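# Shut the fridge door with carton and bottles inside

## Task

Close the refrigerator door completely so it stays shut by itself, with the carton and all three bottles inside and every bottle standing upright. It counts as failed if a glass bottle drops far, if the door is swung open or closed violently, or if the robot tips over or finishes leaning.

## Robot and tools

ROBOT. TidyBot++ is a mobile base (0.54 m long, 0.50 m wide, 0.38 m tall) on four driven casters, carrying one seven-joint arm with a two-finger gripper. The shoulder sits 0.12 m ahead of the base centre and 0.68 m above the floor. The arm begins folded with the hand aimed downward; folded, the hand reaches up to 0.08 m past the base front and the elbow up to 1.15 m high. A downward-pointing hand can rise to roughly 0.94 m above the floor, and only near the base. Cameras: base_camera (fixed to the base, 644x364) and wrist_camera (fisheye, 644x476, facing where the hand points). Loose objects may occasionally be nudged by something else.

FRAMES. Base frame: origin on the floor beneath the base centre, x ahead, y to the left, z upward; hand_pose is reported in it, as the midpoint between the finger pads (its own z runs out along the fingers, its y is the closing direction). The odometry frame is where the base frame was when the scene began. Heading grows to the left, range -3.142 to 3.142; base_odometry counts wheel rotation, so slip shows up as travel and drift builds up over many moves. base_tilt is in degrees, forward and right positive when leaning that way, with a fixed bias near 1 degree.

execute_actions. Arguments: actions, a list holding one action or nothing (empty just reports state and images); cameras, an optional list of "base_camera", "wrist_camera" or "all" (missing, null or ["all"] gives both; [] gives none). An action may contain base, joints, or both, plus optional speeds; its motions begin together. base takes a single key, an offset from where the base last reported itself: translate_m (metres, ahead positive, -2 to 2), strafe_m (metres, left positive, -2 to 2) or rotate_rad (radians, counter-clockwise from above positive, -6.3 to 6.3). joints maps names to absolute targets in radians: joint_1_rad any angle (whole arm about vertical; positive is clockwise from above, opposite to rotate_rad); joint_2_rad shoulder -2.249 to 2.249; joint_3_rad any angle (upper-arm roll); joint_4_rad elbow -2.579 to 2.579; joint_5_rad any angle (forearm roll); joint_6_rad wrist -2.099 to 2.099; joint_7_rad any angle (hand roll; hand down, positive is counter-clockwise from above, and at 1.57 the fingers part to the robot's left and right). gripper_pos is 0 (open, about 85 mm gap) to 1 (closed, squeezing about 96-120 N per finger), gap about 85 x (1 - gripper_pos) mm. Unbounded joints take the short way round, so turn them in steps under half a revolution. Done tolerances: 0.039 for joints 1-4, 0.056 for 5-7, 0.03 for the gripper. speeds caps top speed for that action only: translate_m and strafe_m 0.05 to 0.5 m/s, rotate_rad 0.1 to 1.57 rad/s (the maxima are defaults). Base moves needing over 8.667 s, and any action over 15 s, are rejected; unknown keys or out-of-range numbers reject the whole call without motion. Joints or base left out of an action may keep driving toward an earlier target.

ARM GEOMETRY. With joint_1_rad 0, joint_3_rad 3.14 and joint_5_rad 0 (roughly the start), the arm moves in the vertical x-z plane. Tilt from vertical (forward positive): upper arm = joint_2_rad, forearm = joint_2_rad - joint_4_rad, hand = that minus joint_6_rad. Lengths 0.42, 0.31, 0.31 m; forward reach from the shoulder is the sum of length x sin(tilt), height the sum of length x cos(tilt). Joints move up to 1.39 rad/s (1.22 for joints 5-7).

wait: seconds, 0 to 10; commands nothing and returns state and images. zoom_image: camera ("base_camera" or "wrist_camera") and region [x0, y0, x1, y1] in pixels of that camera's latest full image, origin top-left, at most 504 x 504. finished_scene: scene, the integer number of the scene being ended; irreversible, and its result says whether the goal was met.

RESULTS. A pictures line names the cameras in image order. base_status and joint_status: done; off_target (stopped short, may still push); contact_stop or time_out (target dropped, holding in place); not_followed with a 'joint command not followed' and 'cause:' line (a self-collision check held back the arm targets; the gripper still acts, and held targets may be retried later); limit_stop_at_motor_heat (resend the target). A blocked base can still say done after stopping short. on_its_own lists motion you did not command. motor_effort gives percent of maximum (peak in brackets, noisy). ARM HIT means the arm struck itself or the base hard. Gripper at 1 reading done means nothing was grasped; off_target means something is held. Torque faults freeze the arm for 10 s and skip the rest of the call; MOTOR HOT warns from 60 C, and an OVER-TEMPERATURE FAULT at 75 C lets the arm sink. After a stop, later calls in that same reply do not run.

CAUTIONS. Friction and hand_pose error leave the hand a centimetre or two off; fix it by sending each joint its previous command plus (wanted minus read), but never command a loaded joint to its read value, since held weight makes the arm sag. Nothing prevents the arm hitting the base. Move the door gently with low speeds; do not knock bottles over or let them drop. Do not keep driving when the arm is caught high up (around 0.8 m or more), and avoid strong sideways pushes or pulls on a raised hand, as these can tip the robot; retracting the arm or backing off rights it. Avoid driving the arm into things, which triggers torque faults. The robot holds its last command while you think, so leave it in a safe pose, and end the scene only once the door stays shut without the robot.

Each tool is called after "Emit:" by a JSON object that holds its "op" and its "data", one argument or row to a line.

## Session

Emit:
{"op": "execute_actions", "data": {
  "actions": []
}}

Scene clock: 0.00 s.
base_odometry: x=+0.000 y=+0.000 heading=+0.000 (m, m, rad; odometry frame)
base_tilt: forward=+0.0 right=-0.4 (deg)
base_status: not commanded
joint_positions: joint_1_rad=+0.018 joint_2_rad=-0.313 joint_3_rad=+3.175 joint_4_rad=-2.553 joint_5_rad=-0.024 joint_6_rad=-0.870 joint_7_rad=+1.540 gripper_pos=+0.000
joint_status: not commanded
motor_effort: joint_1_rad=+1 joint_2_rad=-1 joint_3_rad=+1 joint_4_rad=+14 joint_5_rad=-1 joint_6_rad=+1 joint_7_rad=+0 (%)
hand_pose: x=+0.2467 y=+0.0018 z=+0.5763 quat_wxyz=(-0.014, +0.999, -0.048, +0.016) (m; base frame)
pictures: base_camera, wrist_camera
camera_calibration (this result's frames):
wrist_camera: T_world_to_cam=[[-0.0997159, -0.990629, -0.0933284, 0.0947798], [-0.994698, 0.101617, -0.0158323, 0.311418], [0.0251677, 0.0912548, -0.995509, 0.704466], [0, 0, 0, 1]] pos_world=[0.301488, -0.00203959, 0.715079]
Images, in order (width x height): base_camera 644x364, wrist_camera 644x476.

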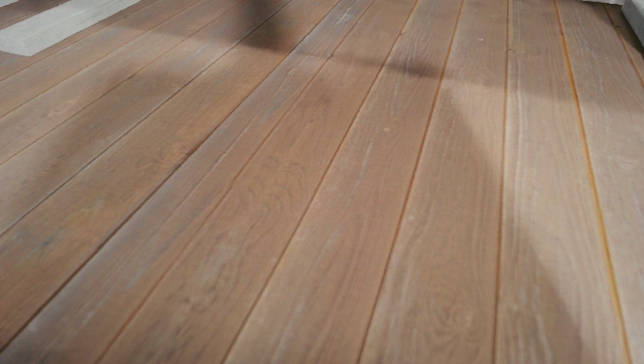

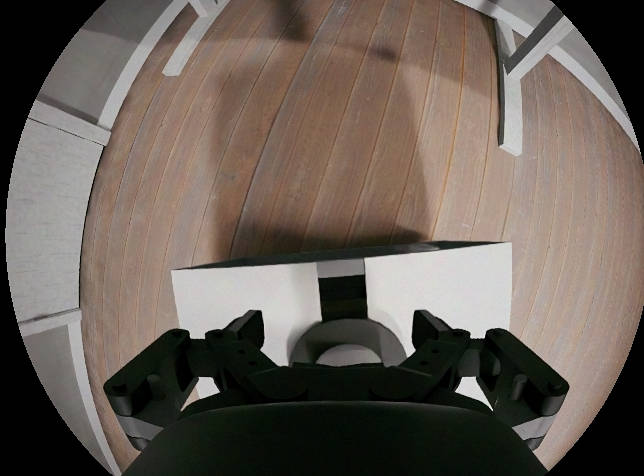

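Emit:
{"op": "execute_actions", "data": {
  "actions": [
    {"joints": {"joint_2_rad": -0.37, "joint_4_rad": -2.0, "joint_6_rad": -0.3}}
  ],
  "cameras": ["wrist_camera"]
}}

Scene clock: 1.87 s.
base_odometry: x=+0.000 y=+0.000 heading=+0.000 (m, m, rad; odometry frame)
base_tilt: forward=+0.0 right=-0.4 (deg)
base_status: not commanded
joint_positions: joint_1_rad=+0.018 joint_2_rad=-0.353 joint_3_rad=+3.175 joint_4_rad=-2.016 joint_5_rad=-0.024 joint_6_rad=-0.327 joint_7_rad=+1.540 gripper_pos=+0.000
joint_status: all done
motor_effort: joint_1_rad=+1(1) joint_2_rad=-9(8) joint_3_rad=+1(1) joint_4_rad=+21(21) joint_5_rad=-1(1) joint_6_rad=+8(9) joint_7_rad=+0(0) (%)
hand_pose: x=+0.5707 y=-0.0213 z=+0.9208 quat_wxyz=(-0.009, +0.838, -0.044, +0.544) (m; base frame)
pictures: wrist_camera
camera_calibration (this result's frames):
wrist_camera: T_world_to_cam=[[-0.00876974, -0.995391, -0.0954938, 0.0864059], [-0.416781, 0.0904457, -0.904496, 1.12977], [0.908965, 0.0318678, -0.415653, 0.001812], [0, 0, 0, 1]] pos_world=[0.469978, -0.0162332, 1.03088]
Images, in order (width x height): wrist_camera 644x476.

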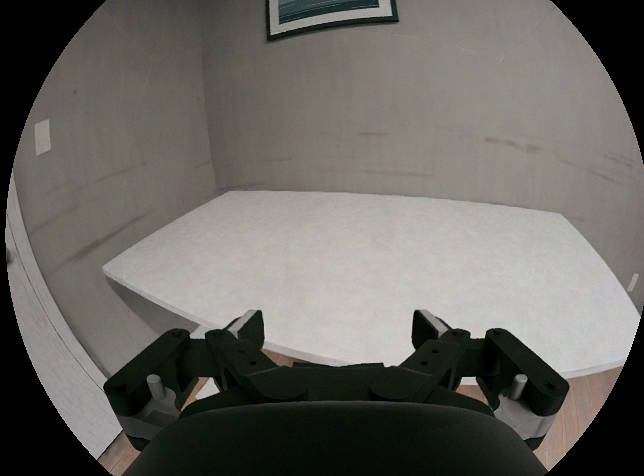

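Emit:
{"op": "execute_actions", "data": {
  "actions": [
    {"base": {"rotate_rad": -2.4}}
  ],
  "cameras": ["wrist_camera"]
}}

Scene clock: 4.80 s.
base_odometry: x=+0.000 y=+0.000 heading=-2.400 (m, m, rad; odometry frame)
base_tilt: forward=+0.0 right=-0.3 (deg)
base_status: done
joint_positions: joint_1_rad=+0.018 joint_2_rad=-0.353 joint_3_rad=+3.175 joint_4_rad=-2.016 joint_5_rad=-0.024 joint_6_rad=-0.327 joint_7_rad=+1.540 gripper_pos=+0.000
joint_status: not commanded
motor_effort: joint_1_rad=+0(1) joint_2_rad=-8(10) joint_3_rad=+1(1) joint_4_rad=+21(21) joint_5_rad=-1(1) joint_6_rad=+9(8) joint_7_rad=+0(0) (%)
hand_pose: x=+0.5707 y=-0.0213 z=+0.9208 quat_wxyz=(-0.009, +0.838, -0.044, +0.544) (m; base frame)
pictures: wrist_camera
camera_calibration (this result's frames):
wrist_camera: T_world_to_cam=[[-0.00876967, -0.995391, -0.0954939, 0.0864059], [-0.416776, 0.0904459, -0.904498, 1.12978], [0.908967, 0.0318674, -0.415649, 0.00180695], [0, 0, 0, 1]] pos_world=[0.469979, -0.0162333, 1.03088]
Images, in order (width x height): wrist_camera 644x476.

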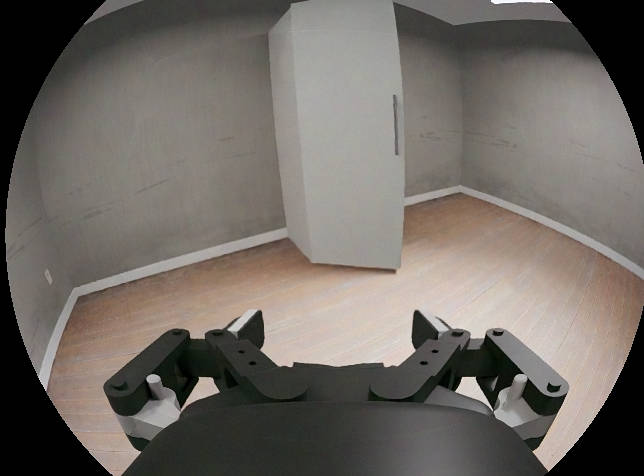

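Emit:
{"op": "execute_actions", "data": {
  "actions": [
    {"base": {"rotate_rad": 0.41}}
  ],
  "cameras": []
}}

Emit:
{"op": "execute_actions", "data": {
  "actions": [
    {"base": {"strafe_m": -1.3}}
  ],
  "cameras": []
}}

Emit:
{"op": "execute_actions", "data": {
  "actions": [
    {"base": {"translate_m": 0.87}}
  ]
}}

Scene clock: 6.47 s.
base_odometry: x=+0.000 y=+0.000 heading=-1.990 (m, m, rad; odometry frame)
base_tilt: forward=+0.0 right=-0.3 (deg)
base_status: done
joint_positions: joint_1_rad=+0.018 joint_2_rad=-0.353 joint_3_rad=+3.175 joint_4_rad=-2.016 joint_5_rad=-0.024 joint_6_rad=-0.327 joint_7_rad=+1.540 gripper_pos=+0.000
joint_status: not commanded
motor_effort: joint_1_rad=+0(2) joint_2_rad=-8(9) joint_3_rad=+1(2) joint_4_rad=+21(21) joint_5_rad=-1(1) joint_6_rad=+9(8) joint_7_rad=+0(0) (%)
hand_pose: x=+0.5707 y=-0.0212 z=+0.9208 quat_wxyz=(-0.009, +0.838, -0.044, +0.544) (m; base frame)
pictures: none
No camera images: the call's "cameras" was empty. Leave "cameras" out to get every camera's image.

Scene clock: 10.43 s.
base_odometry: x=-1.187 y=+0.531 heading=-1.991 (m, m, rad; odometry frame)
base_tilt: forward=+0.0 right=-0.3 (deg)
base_status: done
joint_positions: joint_1_rad=+0.018 joint_2_rad=-0.353 joint_3_rad=+3.175 joint_4_rad=-2.016 joint_5_rad=-0.024 joint_6_rad=-0.327 joint_7_rad=+1.540 gripper_pos=+0.000
joint_status: not commanded
motor_effort: joint_1_rad=+1(0) joint_2_rad=-9(10) joint_3_rad=+1(2) joint_4_rad=+21(21) joint_5_rad=-1(1) joint_6_rad=+9(9) joint_7_rad=+0(0) (%)
hand_pose: x=+0.5707 y=-0.0212 z=+0.9209 quat_wxyz=(-0.009, +0.838, -0.044, +0.544) (m; base frame)
pictures: none
No camera images: the call's "cameras" was empty. Leave "cameras" out to get every camera's image.

Scene clock: 13.53 s.
base_odometry: x=-1.542 y=-0.264 heading=-1.991 (m, m, rad; odometry frame)
base_tilt: forward=+0.0 right=-0.4 (deg)
base_status: done
joint_positions: joint_1_rad=+0.018 joint_2_rad=-0.362 joint_3_rad=+3.175 joint_4_rad=-2.016 joint_5_rad=-0.024 joint_6_rad=-0.327 joint_7_rad=+1.540 gripper_pos=+0.000
joint_status: not commanded
motor_effort: joint_1_rad=+0(1) joint_2_rad=-8(10) joint_3_rad=+1(1) joint_4_rad=+21(22) joint_5_rad=-1(1) joint_6_rad=+9(9) joint_7_rad=+0(0) (%)
hand_pose: x=+0.5686 y=-0.0212 z=+0.9252 quat_wxyz=(-0.009, +0.835, -0.044, +0.548) (m; base frame)
pictures: base_camera, wrist_camera
camera_calibration (this result's frames):
wrist_camera: T_world_to_cam=[[-0.0077812, -0.995412, -0.0953595, 0.0861876], [-0.40793, 0.0902264, -0.908544, 1.13156], [0.91298, 0.0318304, -0.40676, -0.00493334], [0, 0, 0, 1]] pos_world=[0.46677, -0.016147, 1.03428]
Images, in order (width x height): base_camera 644x364, wrist_camera 644x476.

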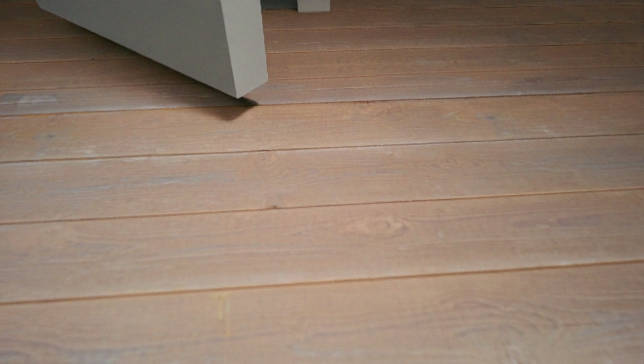

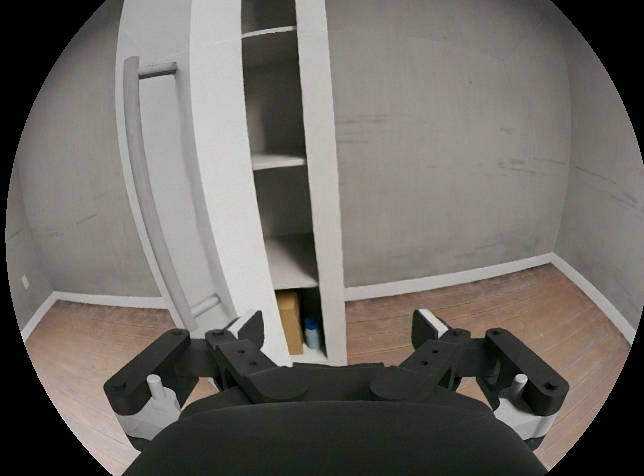

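Emit:
{"op": "execute_actions", "data": {
  "actions": [
    {"base": {"strafe_m": -0.04}, "joints": {"joint_2_rad": 0.3, "joint_4_rad": -1.3, "joint_6_rad": 0.0}}
  ],
  "cameras": []
}}

Emit:
{"op": "execute_actions", "data": {
  "actions": [
    {"base": {"translate_m": 0.2}}
  ],
  "cameras": []
}}

Emit:
{"op": "execute_actions", "data": {
  "actions": [
    {"base": {"rotate_rad": 0.62}, "speeds": {"rotate_rad": 0.3}}
  ]
}}

Scene clock: 15.73 s.
base_odometry: x=-1.578 y=-0.247 heading=-1.991 (m, m, rad; odometry frame)
base_tilt: forward=+0.0 right=-0.3 (deg)
base_status: done
joint_positions: joint_1_rad=+0.018 joint_2_rad=+0.296 joint_3_rad=+3.175 joint_4_rad=-1.323 joint_5_rad=-0.024 joint_6_rad=-0.032 joint_7_rad=+1.540 gripper_pos=+0.000
joint_status: all done
motor_effort: joint_1_rad=+1(2) joint_2_rad=-34(36) joint_3_rad=+1(3) joint_4_rad=+21(22) joint_5_rad=-1(1) joint_6_rad=+9(10) joint_7_rad=+0(0) (%)
hand_pose: x=+0.8655 y=-0.0320 z=+1.0448 quat_wxyz=(+0.002, +0.734, -0.035, +0.679) (m; base frame)
pictures: none
No camera images: the call's "cameras" was empty. Leave "cameras" out to get every camera's image.

Scene clock: 17.37 s.
base_odometry: x=-1.660 y=-0.430 heading=-1.991 (m, m, rad; odometry frame)
base_tilt: forward=+0.0 right=-0.4 (deg)
base_status: done
joint_positions: joint_1_rad=+0.018 joint_2_rad=+0.303 joint_3_rad=+3.175 joint_4_rad=-1.319 joint_5_rad=-0.024 joint_6_rad=-0.029 joint_7_rad=+1.540 gripper_pos=+0.000
joint_status: not commanded
motor_effort: joint_1_rad=+1(1) joint_2_rad=-35(38) joint_3_rad=+1(1) joint_4_rad=+22(23) joint_5_rad=-1(1) joint_6_rad=+10(10) joint_7_rad=+0(0) (%)
hand_pose: x=+0.8684 y=-0.0321 z=+1.0424 quat_wxyz=(+0.002, +0.734, -0.035, +0.678) (m; base frame)
pictures: none
No camera images: the call's "cameras" was empty. Leave "cameras" out to get every camera's image.

Scene clock: 20.13 s.
base_odometry: x=-1.660 y=-0.430 heading=-1.372 (m, m, rad; odometry frame)
base_tilt: forward=+0.1 right=-0.4 (deg)
base_status: done
joint_positions: joint_1_rad=+0.020 joint_2_rad=+0.298 joint_3_rad=+3.183 joint_4_rad=-1.318 joint_5_rad=-0.024 joint_6_rad=-0.028 joint_7_rad=+1.540 gripper_pos=+0.000
joint_status: not commanded
motor_effort: joint_1_rad=+1(14) joint_2_rad=-34(35) joint_3_rad=+1(8) joint_4_rad=+22(24) joint_5_rad=-1(2) joint_6_rad=+9(11) joint_7_rad=+0(0) (%)
hand_pose: x=+0.8664 y=-0.0384 z=+1.0469 quat_wxyz=(+0.006, +0.732, -0.037, +0.681) (m; base frame)
pictures: base_camera, wrist_camera
camera_calibration (this result's frames):
wrist_camera: T_world_to_cam=[[0.0000675252, -0.998542, -0.0539872, 0.0327661], [-0.0849218, 0.0537864, -0.994935, 1.17432], [0.996388, 0.00465187, -0.0847943, -0.637179], [0, 0, 0, 1]] pos_world=[0.7346, -0.02748, 1.11611]
Images, in order (width x height): base_camera 644x364, wrist_camera 644x476.

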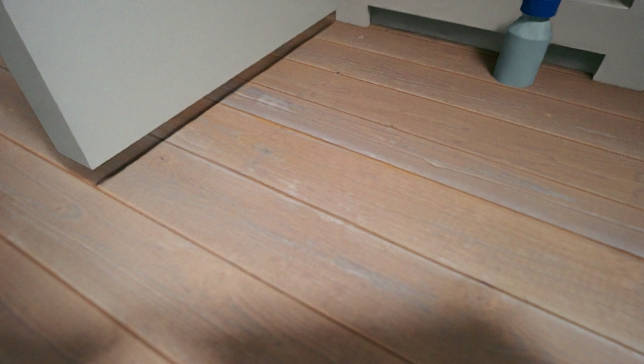

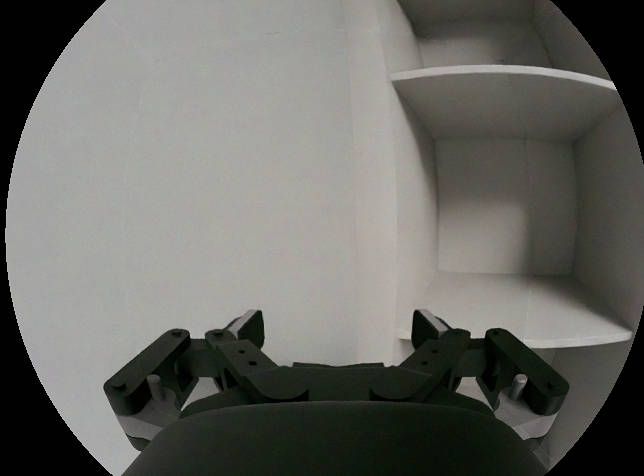

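Emit:
{"op": "execute_actions", "data": {
  "actions": [
    {"base": {"rotate_rad": -0.62}, "joints": {"joint_2_rad": 1.2, "joint_4_rad": -2.2, "joint_6_rad": 1.5}}
  ],
  "cameras": []
}}

Emit:
{"op": "execute_actions", "data": {
  "actions": [
    {"base": {"strafe_m": 0.22}, "joints": {"joint_2_rad": 2.047, "joint_4_rad": -1.377, "joint_6_rad": 1.524}}
  ]
}}

Scene clock: 22.67 s.
base_odometry: x=-1.660 y=-0.430 heading=-1.991 (m, m, rad; odometry frame)
base_tilt: forward=+0.0 right=-0.3 (deg)
base_status: done
joint_positions: joint_1_rad=+0.027 joint_2_rad=+1.188 joint_3_rad=+3.180 joint_4_rad=-2.180 joint_5_rad=-0.024 joint_6_rad=+1.469 joint_7_rad=+1.540 gripper_pos=+0.000
joint_status: all done
motor_effort: joint_1_rad=+1(5) joint_2_rad=-37(45) joint_3_rad=+0(3) joint_4_rad=+2(21) joint_5_rad=-2(0) joint_6_rad=+10(10) joint_7_rad=+0(0) (%)
hand_pose: x=+0.7325 y=-0.0402 z=+0.4326 quat_wxyz=(+0.026, +0.812, -0.027, +0.582) (m; base frame)
pictures: none
No camera images: the call's "cameras" was empty. Leave "cameras" out to get every camera's image.

Scene clock: 24.83 s.
base_odometry: x=-1.460 y=-0.520 heading=-1.992 (m, m, rad; odometry frame)
base_tilt: forward=+0.0 right=-0.4 (deg)
base_status: done
joint_positions: joint_1_rad=+0.015 joint_2_rad=+2.037 joint_3_rad=+3.180 joint_4_rad=-1.399 joint_5_rad=-0.024 joint_6_rad=+1.492 joint_7_rad=+1.540 gripper_pos=+0.000
joint_status: all done
motor_effort: joint_1_rad=+1(2) joint_2_rad=-34(39) joint_3_rad=+0(1) joint_4_rad=+1(2) joint_5_rad=-1(2) joint_6_rad=+9(9) joint_7_rad=+0(0) (%)
hand_pose: x=+0.6928 y=-0.0256 z=+0.0780 quat_wxyz=(+0.014, +0.826, -0.010, +0.563) (m; base frame)
pictures: base_camera, wrist_camera
camera_calibration (this result's frames):
wrist_camera: T_world_to_cam=[[0.0244421, -0.999554, -0.017149, -0.0265063], [-0.378506, 0.00662417, -0.925575, 0.391694], [0.925276, 0.0291139, -0.378175, -0.473612], [0, 0, 0, 1]] pos_world=[0.587129, -0.0153004, 0.18298]
Images, in order (width x height): base_camera 644x364, wrist_camera 644x476.

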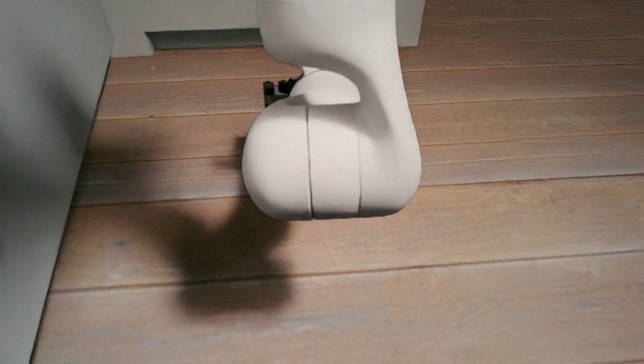

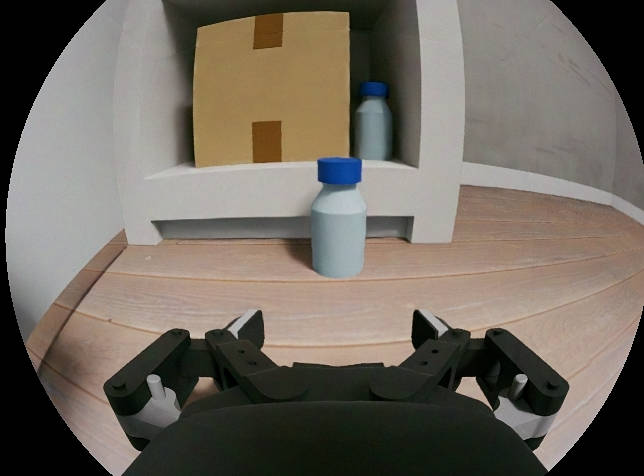

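Emit:
{"op": "execute_actions", "data": {
  "actions": [
    {"base": {"translate_m": 0.25}, "speeds": {"translate_m": 0.15}}
  ],
  "cameras": ["wrist_camera"]
}}

Scene clock: 29.43 s.
base_odometry: x=-1.485 y=-0.576 heading=-1.987 (m, m, rad; odometry frame)
base_tilt: forward=+0.0 right=-0.4 (deg)
base_status: translate_m time_out (by the wheels' count: +0.061 of +0.250)
joint_positions: joint_1_rad=+0.017 joint_2_rad=+2.041 joint_3_rad=+3.180 joint_4_rad=-1.388 joint_5_rad=-0.024 joint_6_rad=+1.499 joint_7_rad=+1.540 gripper_pos=+0.000
joint_status: not commanded
motor_effort: joint_1_rad=+0(3) joint_2_rad=-34(42) joint_3_rad=+0(1) joint_4_rad=+1(2) joint_5_rad=-1(2) joint_6_rad=+9(11) joint_7_rad=+0(0) (%)
hand_pose: x=+0.6962 y=-0.0265 z=+0.0805 quat_wxyz=(+0.015, +0.822, -0.010, +0.570) (m; base frame)
pictures: wrist_camera
camera_calibration (this result's frames):
wrist_camera: T_world_to_cam=[[0.0235849, -0.999591, -0.0161686, -0.0269228], [-0.364224, 0.00647006, -0.931289, 0.385808], [0.931013, 0.0278533, -0.363923, -0.480956], [0, 0, 0, 1]] pos_world=[0.588932, -0.0160118, 0.183833]
Images, in order (width x height): wrist_camera 644x476.

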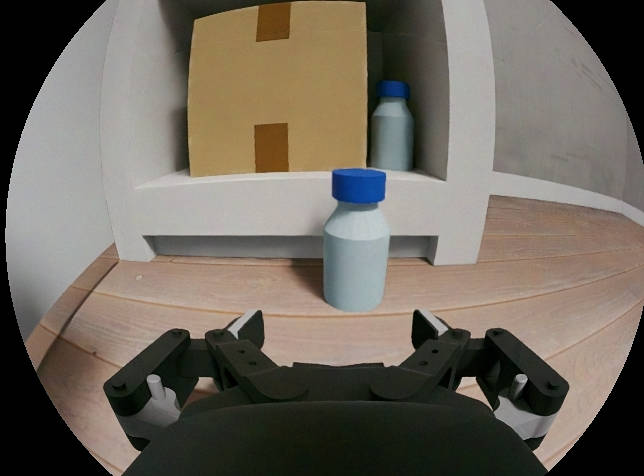

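Emit:
{"op": "execute_actions", "data": {
  "actions": [
    {"base": {"translate_m": -0.06}}
  ],
  "cameras": ["base_camera"]
}}

Scene clock: 30.57 s.
base_odometry: x=-1.461 y=-0.521 heading=-1.987 (m, m, rad; odometry frame)
base_tilt: forward=+0.0 right=-0.4 (deg)
base_status: done
joint_positions: joint_1_rad=+0.017 joint_2_rad=+2.047 joint_3_rad=+3.180 joint_4_rad=-1.388 joint_5_rad=-0.024 joint_6_rad=+1.499 joint_7_rad=+1.540 gripper_pos=+0.000
joint_status: not commanded
motor_effort: joint_1_rad=+1(2) joint_2_rad=-35(37) joint_3_rad=+1(0) joint_4_rad=+1(2) joint_5_rad=-1(2) joint_6_rad=+8(9) joint_7_rad=+0(0) (%)
hand_pose: x=+0.6922 y=-0.0264 z=+0.0767 quat_wxyz=(+0.015, +0.823, -0.010, +0.567) (m; base frame)
pictures: base_camera
Images, in order (width x height): base_camera 644x364.

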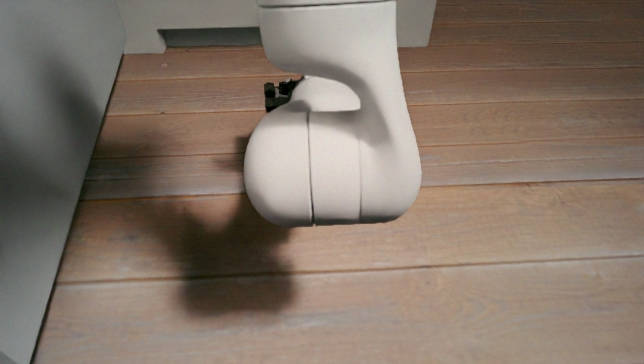

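Emit:
{"op": "execute_actions", "data": {
  "actions": [
    {"base": {"strafe_m": -0.08}, "joints": {"joint_1_rad": -0.125}}
  ],
  "cameras": ["wrist_camera"]
}}

Scene clock: 32.30 s.
base_odometry: x=-1.534 y=-0.489 heading=-1.987 (m, m, rad; odometry frame)
base_tilt: forward=+0.0 right=-0.3 (deg)
base_status: done
joint_positions: joint_1_rad=-0.107 joint_2_rad=+2.047 joint_3_rad=+3.180 joint_4_rad=-1.388 joint_5_rad=-0.024 joint_6_rad=+1.499 joint_7_rad=+1.540 gripper_pos=+0.000
joint_status: all done
motor_effort: joint_1_rad=+1(3) joint_2_rad=-35(35) joint_3_rad=+0(1) joint_4_rad=+1(2) joint_5_rad=-1(2) joint_6_rad=+9(9) joint_7_rad=+0(0) (%)
hand_pose: x=+0.6911 y=+0.0445 z=+0.0767 quat_wxyz=(-0.020, +0.823, +0.041, +0.567) (m; base frame)
pictures: wrist_camera
camera_calibration (this result's frames):
wrist_camera: T_world_to_cam=[[0.146641, -0.989053, -0.0164321, -0.0413908], [-0.36821, -0.0391594, -0.928918, 0.384555], [0.918106, 0.142268, -0.369922, -0.475319], [0, 0, 0, 1]] pos_world=[0.584059, 0.041744, 0.180709]
Images, in order (width x height): wrist_camera 644x476.

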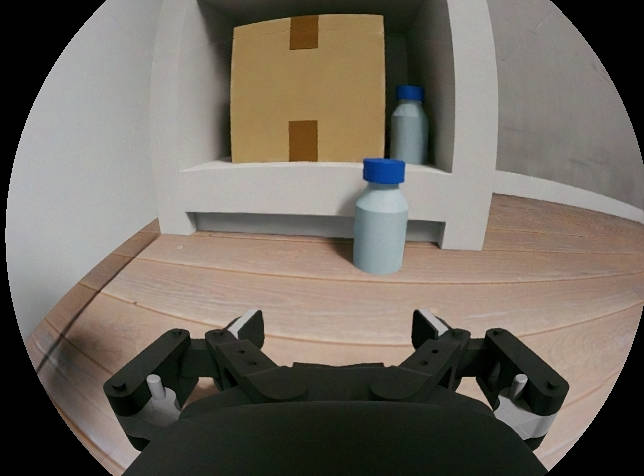

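Emit:
{"op": "execute_actions", "data": {
  "actions": [
    {"joints": {"joint_1_rad": -0.065}}
  ],
  "cameras": []
}}

Emit:
{"op": "execute_actions", "data": {
  "actions": [
    {"base": {"translate_m": 0.25}, "speeds": {"translate_m": 0.15}}
  ],
  "cameras": ["wrist_camera"]
}}

Scene clock: 33.27 s.
base_odometry: x=-1.534 y=-0.489 heading=-1.987 (m, m, rad; odometry frame)
base_tilt: forward=+0.0 right=-0.4 (deg)
base_status: not commanded
joint_positions: joint_1_rad=-0.074 joint_2_rad=+2.047 joint_3_rad=+3.180 joint_4_rad=-1.388 joint_5_rad=-0.024 joint_6_rad=+1.499 joint_7_rad=+1.540 gripper_pos=+0.000
joint_status: all done
motor_effort: joint_1_rad=+1(2) joint_2_rad=-35(34) joint_3_rad=+0(0) joint_4_rad=+1(1) joint_5_rad=-1(2) joint_6_rad=+9(9) joint_7_rad=+0(0) (%)
hand_pose: x=+0.6923 y=+0.0255 z=+0.0767 quat_wxyz=(-0.011, +0.823, +0.027, +0.567) (m; base frame)
pictures: none
No camera images: the call's "cameras" was empty. Leave "cameras" out to get every camera's image.

Scene clock: 35.60 s.
base_odometry: x=-1.635 y=-0.718 heading=-1.987 (m, m, rad; odometry frame)
base_tilt: forward=+0.1 right=-0.4 (deg)
base_status: done
joint_positions: joint_1_rad=-0.074 joint_2_rad=+2.046 joint_3_rad=+3.180 joint_4_rad=-1.388 joint_5_rad=-0.024 joint_6_rad=+1.499 joint_7_rad=+1.540 gripper_pos=+0.000
joint_status: not commanded
motor_effort: joint_1_rad=+1(0) joint_2_rad=-34(37) joint_3_rad=+0(0) joint_4_rad=+1(2) joint_5_rad=-1(1) joint_6_rad=+9(9) joint_7_rad=+0(0) (%)
hand_pose: x=+0.6929 y=+0.0256 z=+0.0772 quat_wxyz=(-0.011, +0.823, +0.027, +0.568) (m; base frame)
pictures: wrist_camera
camera_calibration (this result's frames):
wrist_camera: T_world_to_cam=[[0.113761, -0.993373, -0.0163942, -0.037507], [-0.368345, -0.026846, -0.929302, 0.384743], [0.922703, 0.111757, -0.368958, -0.476514], [0, 0, 0, 1]] pos_world=[0.585666, 0.0263242, 0.181114]
Images, in order (width x height): wrist_camera 644x476.

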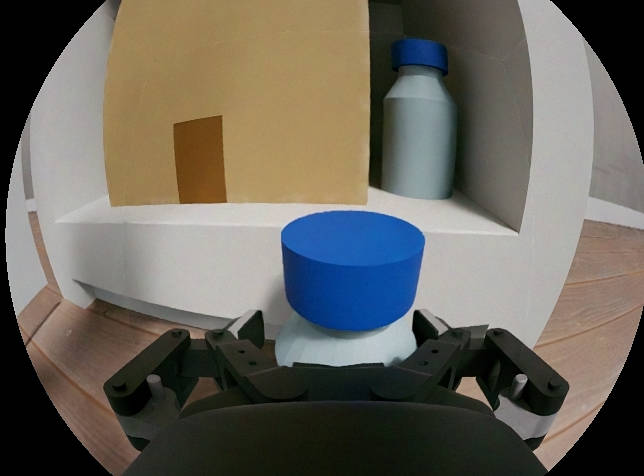

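Emit:
{"op": "execute_actions", "data": {
  "actions": [
    {"joints": {"gripper_pos": 1.0}}
  ],
  "cameras": ["wrist_camera"]
}}

Scene clock: 36.80 s.
base_odometry: x=-1.635 y=-0.718 heading=-1.987 (m, m, rad; odometry frame)
base_tilt: forward=+0.1 right=-0.4 (deg)
base_status: not commanded
joint_positions: joint_1_rad=-0.074 joint_2_rad=+2.046 joint_3_rad=+3.180 joint_4_rad=-1.388 joint_5_rad=-0.024 joint_6_rad=+1.500 joint_7_rad=+1.540 gripper_pos=+0.236
joint_status: gripper_pos off_target (ended at +0.236, target +1.000)
motor_effort: joint_1_rad=+1(1) joint_2_rad=-34(35) joint_3_rad=+0(0) joint_4_rad=+1(0) joint_5_rad=-1(2) joint_6_rad=+8(8) joint_7_rad=+0(1) (%)
hand_pose: x=+0.6930 y=+0.0256 z=+0.0775 quat_wxyz=(-0.011, +0.822, +0.027, +0.568) (m; base frame)
pictures: wrist_camera
camera_calibration (this result's frames):
wrist_camera: T_world_to_cam=[[0.11382, -0.993367, -0.0163524, -0.0375408], [-0.367431, -0.0267966, -0.929665, 0.38446], [0.92306, 0.111823, -0.368043, -0.476844], [0, 0, 0, 1]] pos_world=[0.58569, 0.0263325, 0.181306]
Images, in order (width x height): wrist_camera 644x476.

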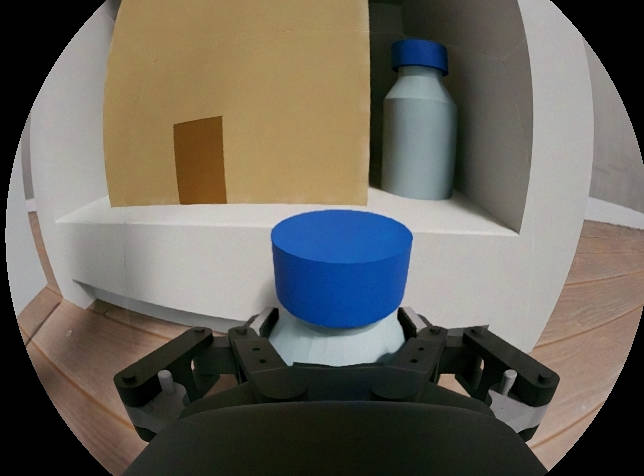

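Emit:
{"op": "execute_actions", "data": {
  "actions": [
    {"base": {"translate_m": -0.15}, "joints": {"joint_2_rad": 0.61, "joint_4_rad": -2.225, "joint_6_rad": 0.935}}
  ]
}}

Scene clock: 40.07 s.
base_odometry: x=-1.575 y=-0.581 heading=-1.988 (m, m, rad; odometry frame)
base_tilt: forward=+0.0 right=-0.4 (deg)
base_status: done
joint_positions: joint_1_rad=-0.074 joint_2_rad=+0.645 joint_3_rad=+3.180 joint_4_rad=-2.217 joint_5_rad=-0.024 joint_6_rad=+0.946 joint_7_rad=+1.540 gripper_pos=+0.236
joint_status: all done
motor_effort: joint_1_rad=+1(3) joint_2_rad=-38(50) joint_3_rad=+1(2) joint_4_rad=+13(12) joint_5_rad=-1(3) joint_6_rad=+13(13) joint_7_rad=+0(1) (%)
hand_pose: x=+0.7515 y=+0.0204 z=+0.6107 quat_wxyz=(-0.008, +0.818, +0.000, +0.575) (m; base frame)
pictures: base_camera, wrist_camera
camera_calibration (this result's frames):
wrist_camera: T_world_to_cam=[[0.0657745, -0.997015, -0.0404257, 0.0102621], [-0.351598, 0.0147578, -0.936035, 0.892625], [0.933838, 0.0757808, -0.349578, -0.352742], [0, 0, 0, 1]] pos_world=[0.642574, 0.0237893, 0.712632]
Images, in order (width x height): base_camera 644x364, wrist_camera 644x476.

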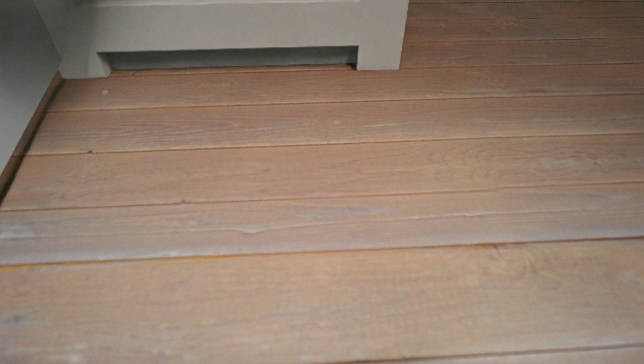

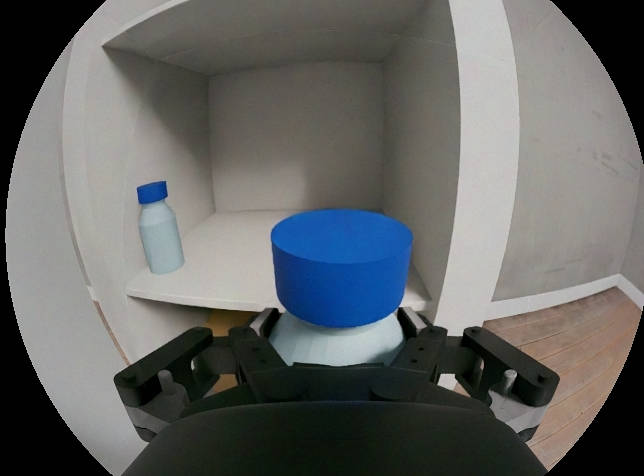

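Emit:
{"op": "execute_actions", "data": {
  "actions": [
    {"joints": {"joint_1_rad": -0.26, "joint_2_rad": 0.56, "joint_6_rad": 0.885}}
  ],
  "cameras": []
}}

Emit:
{"op": "execute_actions", "data": {
  "actions": [
    {"base": {"translate_m": 0.34}, "speeds": {"translate_m": 0.25}}
  ]
}}

Scene clock: 41.40 s.
base_odometry: x=-1.575 y=-0.581 heading=-1.988 (m, m, rad; odometry frame)
base_tilt: forward=+0.0 right=-0.4 (deg)
base_status: not commanded
joint_positions: joint_1_rad=-0.258 joint_2_rad=+0.601 joint_3_rad=+3.179 joint_4_rad=-2.217 joint_5_rad=-0.024 joint_6_rad=+0.896 joint_7_rad=+1.540 gripper_pos=+0.236
joint_status: joint_2_rad off_target (ended at +0.601, target +0.560); the others done
motor_effort: joint_1_rad=+1(3) joint_2_rad=-36(38) joint_3_rad=+1(2) joint_4_rad=+13(13) joint_5_rad=-1(2) joint_6_rad=+12(13) joint_7_rad=+0(0) (%)
hand_pose: x=+0.7345 y=+0.1360 z=+0.6235 quat_wxyz=(-0.061, +0.816, +0.075, +0.570) (m; base frame)
pictures: none
No camera images: the call's "cameras" was empty. Leave "cameras" out to get every camera's image.

Scene clock: 43.67 s.
base_odometry: x=-1.713 y=-0.891 heading=-1.989 (m, m, rad; odometry frame)
base_tilt: forward=+0.0 right=-0.4 (deg)
base_status: done
joint_positions: joint_1_rad=-0.258 joint_2_rad=+0.598 joint_3_rad=+3.179 joint_4_rad=-2.225 joint_5_rad=-0.024 joint_6_rad=+0.894 joint_7_rad=+1.540 gripper_pos=+0.236
joint_status: not commanded
motor_effort: joint_1_rad=+1(3) joint_2_rad=-37(39) joint_3_rad=+1(2) joint_4_rad=+12(14) joint_5_rad=-2(2) joint_6_rad=+13(13) joint_7_rad=+0(0) (%)
hand_pose: x=+0.7315 y=+0.1353 z=+0.6220 quat_wxyz=(-0.061, +0.818, +0.075, +0.567) (m; base frame)
pictures: base_camera, wrist_camera
camera_calibration (this result's frames):
wrist_camera: T_world_to_cam=[[0.246761, -0.968075, -0.0440345, -0.00751832], [-0.361005, -0.0496609, -0.931241, 0.907061], [0.899324, 0.245691, -0.361735, -0.328944], [0, 0, 0, 1]] pos_world=[0.625136, 0.118586, 0.72537]
Images, in order (width x height): base_camera 644x364, wrist_camera 644x476.

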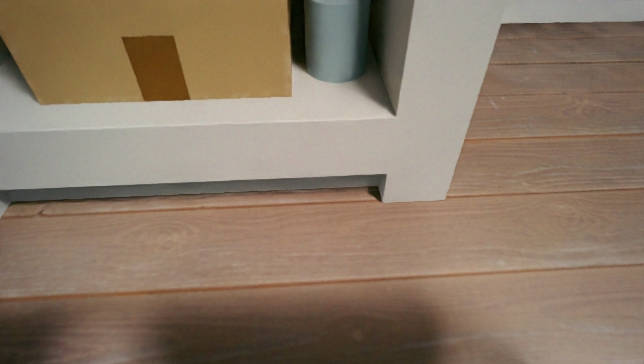

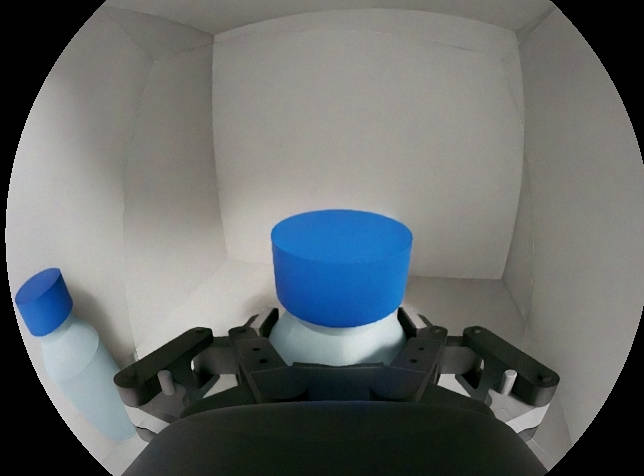

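Emit:
{"op": "execute_actions", "data": {
  "actions": [
    {"joints": {"joint_2_rad": 0.635, "joint_6_rad": 0.97}}
  ],
  "cameras": []
}}

Emit:
{"op": "execute_actions", "data": {
  "actions": [
    {"joints": {"gripper_pos": 0.0}}
  ],
  "cameras": ["wrist_camera"]
}}

Scene clock: 44.67 s.
base_odometry: x=-1.713 y=-0.891 heading=-1.989 (m, m, rad; odometry frame)
base_tilt: forward=+0.1 right=-0.3 (deg)
base_status: not commanded
joint_positions: joint_1_rad=-0.258 joint_2_rad=+0.645 joint_3_rad=+3.179 joint_4_rad=-2.225 joint_5_rad=-0.024 joint_6_rad=+0.923 joint_7_rad=+1.540 gripper_pos=+0.236
joint_status: all done
motor_effort: joint_1_rad=+1(1) joint_2_rad=-37(38) joint_3_rad=+1(1) joint_4_rad=+12(13) joint_5_rad=-1(2) joint_6_rad=+12(13) joint_7_rad=+0(0) (%)
hand_pose: x=+0.7314 y=+0.1352 z=+0.6008 quat_wxyz=(-0.059, +0.823, +0.076, +0.560) (m; base frame)
pictures: none
No camera images: the call's "cameras" was empty. Leave "cameras" out to get every camera's image.

Scene clock: 45.80 s.
base_odometry: x=-1.713 y=-0.891 heading=-1.989 (m, m, rad; odometry frame)
base_tilt: forward=+0.0 right=-0.4 (deg)
base_status: not commanded
joint_positions: joint_1_rad=-0.258 joint_2_rad=+0.640 joint_3_rad=+3.179 joint_4_rad=-2.225 joint_5_rad=-0.024 joint_6_rad=+0.939 joint_7_rad=+1.540 gripper_pos=+0.000
joint_status: all done
motor_effort: joint_1_rad=+1(1) joint_2_rad=-33(37) joint_3_rad=+0(0) joint_4_rad=+10(12) joint_5_rad=-1(1) joint_6_rad=+9(12) joint_7_rad=+0(0) (%)
hand_pose: x=+0.7335 y=+0.1357 z=+0.6087 quat_wxyz=(-0.060, +0.817, +0.076, +0.568) (m; base frame)
pictures: wrist_camera
camera_calibration (this result's frames):
wrist_camera: T_world_to_cam=[[0.247556, -0.967979, -0.0416199, -0.0102205], [-0.357661, -0.0513785, -0.932437, 0.894014], [0.900441, 0.245717, -0.358927, -0.338217], [0, 0, 0, 1]] pos_world=[0.626828, 0.119145, 0.711791]
Images, in order (width x height): wrist_camera 644x476.

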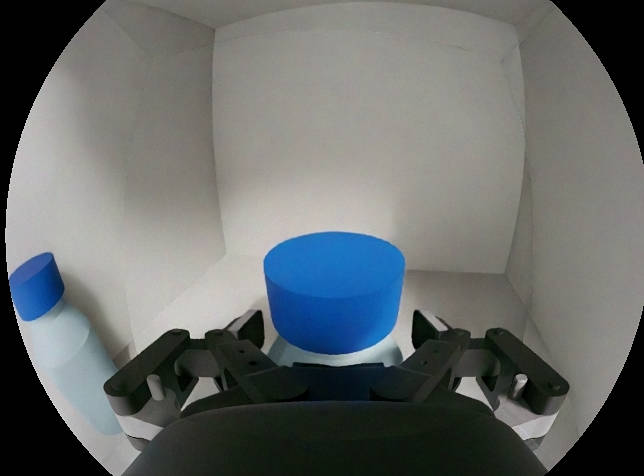

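Emit:
{"op": "execute_actions", "data": {
  "actions": [
    {"base": {"translate_m": -0.34}, "speeds": {"translate_m": 0.2}}
  ],
  "cameras": ["wrist_camera"]
}}

Scene clock: 48.40 s.
base_odometry: x=-1.574 y=-0.581 heading=-1.990 (m, m, rad; odometry frame)
base_tilt: forward=+0.0 right=-0.4 (deg)
base_status: done
joint_positions: joint_1_rad=-0.258 joint_2_rad=+0.640 joint_3_rad=+3.179 joint_4_rad=-2.225 joint_5_rad=-0.024 joint_6_rad=+0.940 joint_7_rad=+1.540 gripper_pos=+0.000
joint_status: not commanded
motor_effort: joint_1_rad=+0(1) joint_2_rad=-32(35) joint_3_rad=+0(1) joint_4_rad=+10(11) joint_5_rad=-1(2) joint_6_rad=+9(10) joint_7_rad=+0(0) (%)
hand_pose: x=+0.7337 y=+0.1358 z=+0.6092 quat_wxyz=(-0.061, +0.817, +0.076, +0.569) (m; base frame)
pictures: wrist_camera
camera_calibration (this result's frames):
wrist_camera: T_world_to_cam=[[0.247653, -0.967958, -0.0415476, -0.010316], [-0.356171, -0.0510786, -0.933024, 0.893769], [0.901005, 0.245864, -0.357409, -0.339603], [0, 0, 0, 1]] pos_world=[0.626873, 0.119163, 0.712102]
Images, in order (width x height): wrist_camera 644x476.

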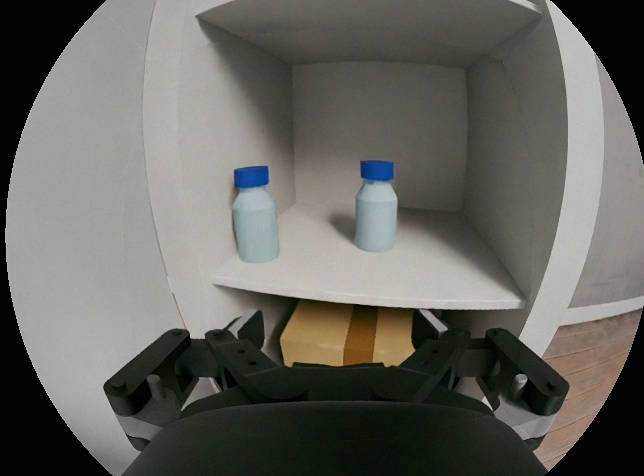

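Emit:
{"op": "execute_actions", "data": {
  "actions": [
    {"base": {"translate_m": -0.29}, "joints": {"joint_1_rad": 0.02, "joint_2_rad": -0.37, "joint_4_rad": -2.5, "joint_6_rad": -0.5, "gripper_pos": 1.0}}
  ],
  "cameras": []
}}

Emit:
{"op": "execute_actions", "data": {
  "actions": [
    {"base": {"rotate_rad": 0.95}}
  ],
  "cameras": []
}}

Emit:
{"op": "execute_actions", "data": {
  "actions": [
    {"joints": {"joint_2_rad": 1.016, "joint_4_rad": -1.889, "joint_6_rad": 1.335}}
  ]
}}

Scene clock: 51.10 s.
base_odometry: x=-1.456 y=-0.316 heading=-1.990 (m, m, rad; odometry frame)
base_tilt: forward=+0.0 right=-0.3 (deg)
base_status: done
joint_positions: joint_1_rad=+0.000 joint_2_rad=-0.357 joint_3_rad=+3.179 joint_4_rad=-2.480 joint_5_rad=-0.024 joint_6_rad=-0.472 joint_7_rad=+1.540 gripper_pos=+0.999
joint_status: all done
motor_effort: joint_1_rad=+1(0) joint_2_rad=-3(35) joint_3_rad=+0(1) joint_4_rad=+17(17) joint_5_rad=-1(2) joint_6_rad=+5(9) joint_7_rad=+0(0) (%)
hand_pose: x=+0.4019 y=-0.0048 z=+0.6455 quat_wxyz=(-0.014, +0.962, -0.043, +0.270) (m; base frame)
pictures: none
No camera images: the call's "cameras" was empty. Leave "cameras" out to get every camera's image.

Scene clock: 52.93 s.
base_odometry: x=-1.456 y=-0.316 heading=-1.041 (m, m, rad; odometry frame)
base_tilt: forward=+0.0 right=-0.3 (deg)
base_status: done
joint_positions: joint_1_rad=+0.003 joint_2_rad=-0.357 joint_3_rad=+3.179 joint_4_rad=-2.480 joint_5_rad=-0.024 joint_6_rad=-0.472 joint_7_rad=+1.540 gripper_pos=+0.999
joint_status: not commanded
motor_effort: joint_1_rad=+0(1) joint_2_rad=-3(4) joint_3_rad=+1(1) joint_4_rad=+17(17) joint_5_rad=-1(1) joint_6_rad=+5(5) joint_7_rad=+0(0) (%)
hand_pose: x=+0.4019 y=-0.0055 z=+0.6455 quat_wxyz=(-0.014, +0.962, -0.044, +0.270) (m; base frame)
pictures: none
No camera images: the call's "cameras" was empty. Leave "cameras" out to get every camera's image.

Scene clock: 55.67 s.
base_odometry: x=-1.456 y=-0.316 heading=-1.041 (m, m, rad; odometry frame)
base_tilt: forward=+0.0 right=-0.3 (deg)
base_status: not commanded
joint_positions: joint_1_rad=+0.003 joint_2_rad=+1.007 joint_3_rad=+3.179 joint_4_rad=-1.911 joint_5_rad=-0.024 joint_6_rad=+1.304 joint_7_rad=+1.540 gripper_pos=+0.999
joint_status: all done
motor_effort: joint_1_rad=+1(0) joint_2_rad=-41(43) joint_3_rad=+1(1) joint_4_rad=+9(18) joint_5_rad=-1(1) joint_6_rad=+9(10) joint_7_rad=+0(1) (%)
hand_pose: x=+0.8550 y=-0.0258 z=+0.5868 quat_wxyz=(+0.015, +0.722, -0.019, +0.692) (m; base frame)
pictures: base_camera, wrist_camera
camera_calibration (this result's frames):
wrist_camera: T_world_to_cam=[[0.01502, -0.999788, -0.0140829, -0.0157356], [-0.0567709, 0.0132091, -0.9983, 0.691771], [0.998274, 0.015794, -0.0565605, -0.682806], [0, 0, 0, 1]] pos_world=[0.721137, -0.0140857, 0.651753]
Images, in order (width x height): base_camera 644x364, wrist_camera 644x476.

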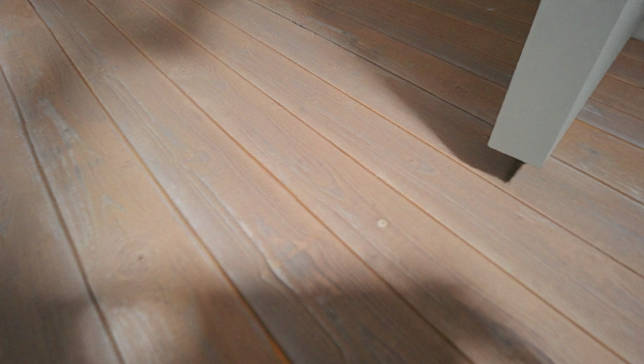

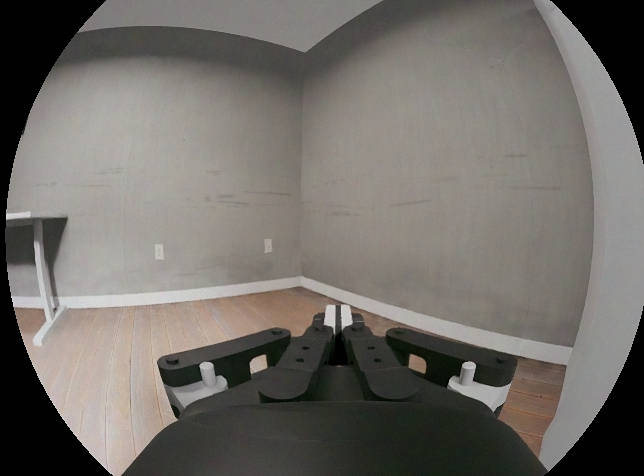

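Emit:
{"op": "execute_actions", "data": {
  "actions": [
    {"base": {"rotate_rad": -0.95}, "speeds": {"rotate_rad": 0.35}}
  ]
}}

Scene clock: 60.03 s.
base_odometry: x=-1.456 y=-0.316 heading=-1.990 (m, m, rad; odometry frame)
base_tilt: forward=+0.0 right=-0.4 (deg)
base_status: done
joint_positions: joint_1_rad=+0.022 joint_2_rad=+1.007 joint_3_rad=+3.166 joint_4_rad=-1.909 joint_5_rad=-0.016 joint_6_rad=+1.305 joint_7_rad=+1.540 gripper_pos=+0.999
joint_status: not commanded
motor_effort: joint_1_rad=+0(11) joint_2_rad=-42(43) joint_3_rad=+0(9) joint_4_rad=+10(10) joint_5_rad=-1(6) joint_6_rad=+10(10) joint_7_rad=+0(0) (%)
hand_pose: x=+0.8557 y=-0.0313 z=+0.5881 quat_wxyz=(+0.013, +0.720, -0.024, +0.693) (m; base frame)
pictures: base_camera, wrist_camera
camera_calibration (this result's frames):
wrist_camera: T_world_to_cam=[[0.0108396, -0.999667, -0.0234035, -0.0121251], [-0.0528893, 0.0227989, -0.99834, 0.690147], [0.998542, 0.0120594, -0.0526246, -0.685934], [0, 0, 0, 1]] pos_world=[0.721566, -0.0195837, 0.652621]
Images, in order (width x height): base_camera 644x364, wrist_camera 644x476.

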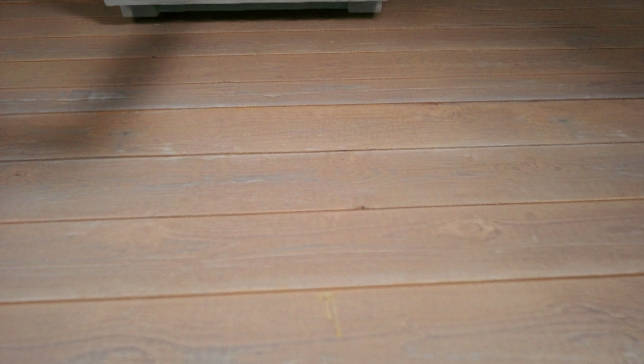

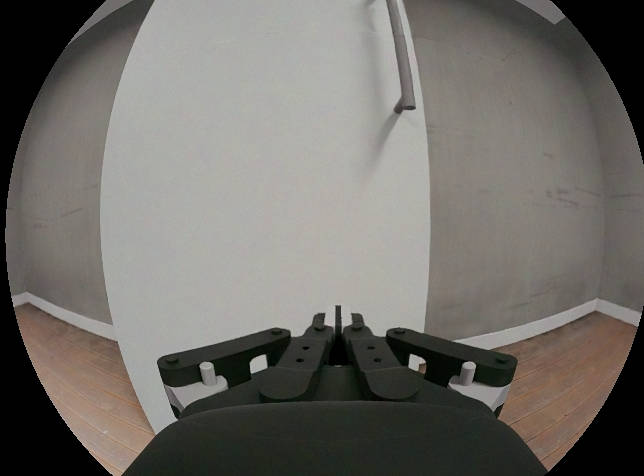

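Emit:
{"op": "execute_actions", "data": {
  "actions": [
    {"base": {"translate_m": 0.215}, "speeds": {"translate_m": 0.12}}
  ],
  "cameras": ["base_camera"]
}}

Emit:
{"op": "execute_actions", "data": {
  "actions": [
    {"base": {"translate_m": -0.2}}
  ]
}}

Scene clock: 62.53 s.
base_odometry: x=-1.544 y=-0.512 heading=-1.991 (m, m, rad; odometry frame)
base_tilt: forward=+0.1 right=-0.4 (deg)
base_status: done
joint_positions: joint_1_rad=+0.022 joint_2_rad=+1.007 joint_3_rad=+3.166 joint_4_rad=-1.905 joint_5_rad=-0.016 joint_6_rad=+1.306 joint_7_rad=+1.540 gripper_pos=+0.999
joint_status: not commanded
motor_effort: joint_1_rad=+0(1) joint_2_rad=-42(44) joint_3_rad=+0(0) joint_4_rad=+9(11) joint_5_rad=-1(2) joint_6_rad=+9(10) joint_7_rad=+0(1) (%)
hand_pose: x=+0.8568 y=-0.0313 z=+0.5895 quat_wxyz=(+0.013, +0.719, -0.023, +0.694) (m; base frame)
pictures: base_camera
Images, in order (width x height): base_camera 644x364.

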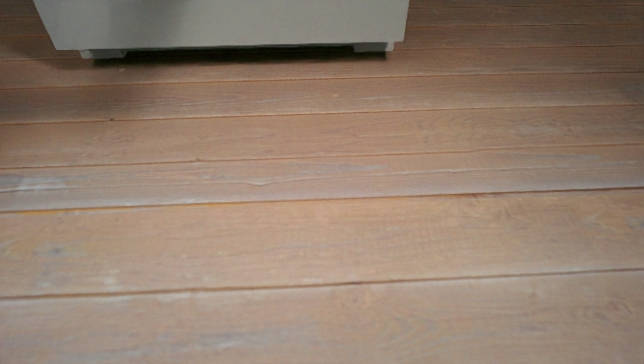

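Scene clock: 64.20 s.
base_odometry: x=-1.462 y=-0.329 heading=-1.992 (m, m, rad; odometry frame)
base_tilt: forward=+0.0 right=-0.4 (deg)
base_status: done
joint_positions: joint_1_rad=+0.022 joint_2_rad=+1.007 joint_3_rad=+3.166 joint_4_rad=-1.903 joint_5_rad=-0.016 joint_6_rad=+1.306 joint_7_rad=+1.540 gripper_pos=+0.999
joint_status: not commanded
motor_effort: joint_1_rad=+0(4) joint_2_rad=-42(44) joint_3_rad=+0(2) joint_4_rad=+9(10) joint_5_rad=-1(2) joint_6_rad=+10(10) joint_7_rad=+0(0) (%)
hand_pose: x=+0.8573 y=-0.0312 z=+0.5901 quat_wxyz=(+0.013, +0.718, -0.023, +0.695) (m; base frame)
pictures: base_camera, wrist_camera
camera_calibration (this result's frames):
wrist_camera: T_world_to_cam=[[0.0112018, -0.99967, -0.0231229, -0.0125041], [-0.0471898, 0.0225701, -0.998631, 0.687515], [0.998823, 0.0122776, -0.0469214, -0.691052], [0, 0, 0, 1]] pos_world=[0.722823, -0.0195328, 0.653859]
Images, in order (width x height): base_camera 644x364, wrist_camera 644x476.

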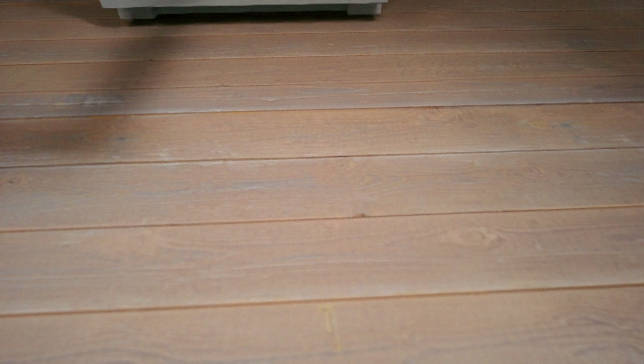

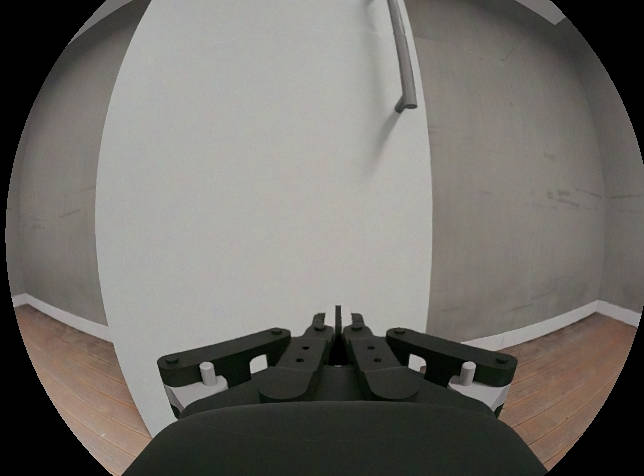

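Emit:
{"op": "execute_actions", "data": {
  "actions": [
    {"base": {"translate_m": 0.23}, "speeds": {"translate_m": 0.12}}
  ],
  "cameras": ["base_camera"]
}}

Emit:
{"op": "execute_actions", "data": {
  "actions": [
    {"base": {"translate_m": -0.2}}
  ],
  "cameras": ["base_camera"]
}}

Scene clock: 66.83 s.
base_odometry: x=-1.556 y=-0.539 heading=-1.992 (m, m, rad; odometry frame)
base_tilt: forward=+0.0 right=-0.3 (deg)
base_status: done
joint_positions: joint_1_rad=+0.022 joint_2_rad=+1.007 joint_3_rad=+3.166 joint_4_rad=-1.935 joint_5_rad=-0.016 joint_6_rad=+1.322 joint_7_rad=+1.540 gripper_pos=+0.999
joint_status: not commanded
motor_effort: joint_1_rad=-1(1) joint_2_rad=-41(44) joint_3_rad=+0(1) joint_4_rad=+16(27) joint_5_rad=+0(0) joint_6_rad=+7(10) joint_7_rad=+0(0) (%)
hand_pose: x=+0.8475 y=-0.0310 z=+0.5834 quat_wxyz=(+0.013, +0.724, -0.024, +0.690) (m; base frame)
pictures: base_camera
Images, in order (width x height): base_camera 644x364.

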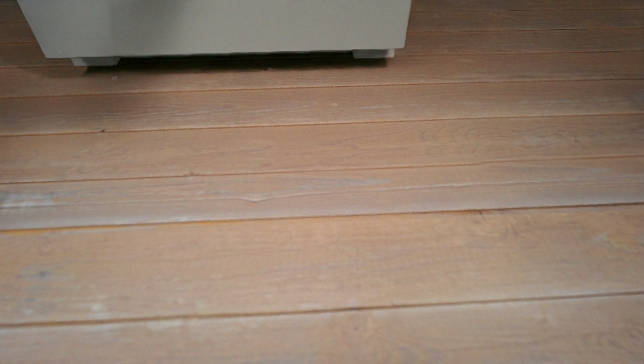

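Scene clock: 68.53 s.
base_odometry: x=-1.474 y=-0.356 heading=-1.992 (m, m, rad; odometry frame)
base_tilt: forward=+0.0 right=-0.4 (deg)
base_status: done
joint_positions: joint_1_rad=+0.022 joint_2_rad=+1.009 joint_3_rad=+3.166 joint_4_rad=-1.891 joint_5_rad=-0.016 joint_6_rad=+1.322 joint_7_rad=+1.540 gripper_pos=+0.999
joint_status: not commanded
motor_effort: joint_1_rad=+1(3) joint_2_rad=-42(44) joint_3_rad=+0(1) joint_4_rad=+9(15) joint_5_rad=-2(0) joint_6_rad=+10(10) joint_7_rad=+0(0) (%)
hand_pose: x=+0.8610 y=-0.0312 z=+0.5982 quat_wxyz=(+0.013, +0.709, -0.023, +0.705) (m; base frame)
pictures: base_camera
Images, in order (width x height): base_camera 644x364.

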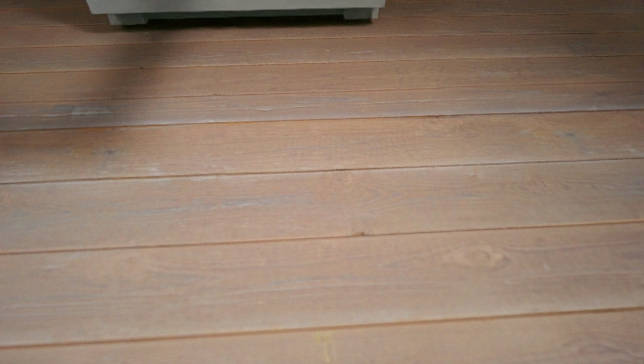

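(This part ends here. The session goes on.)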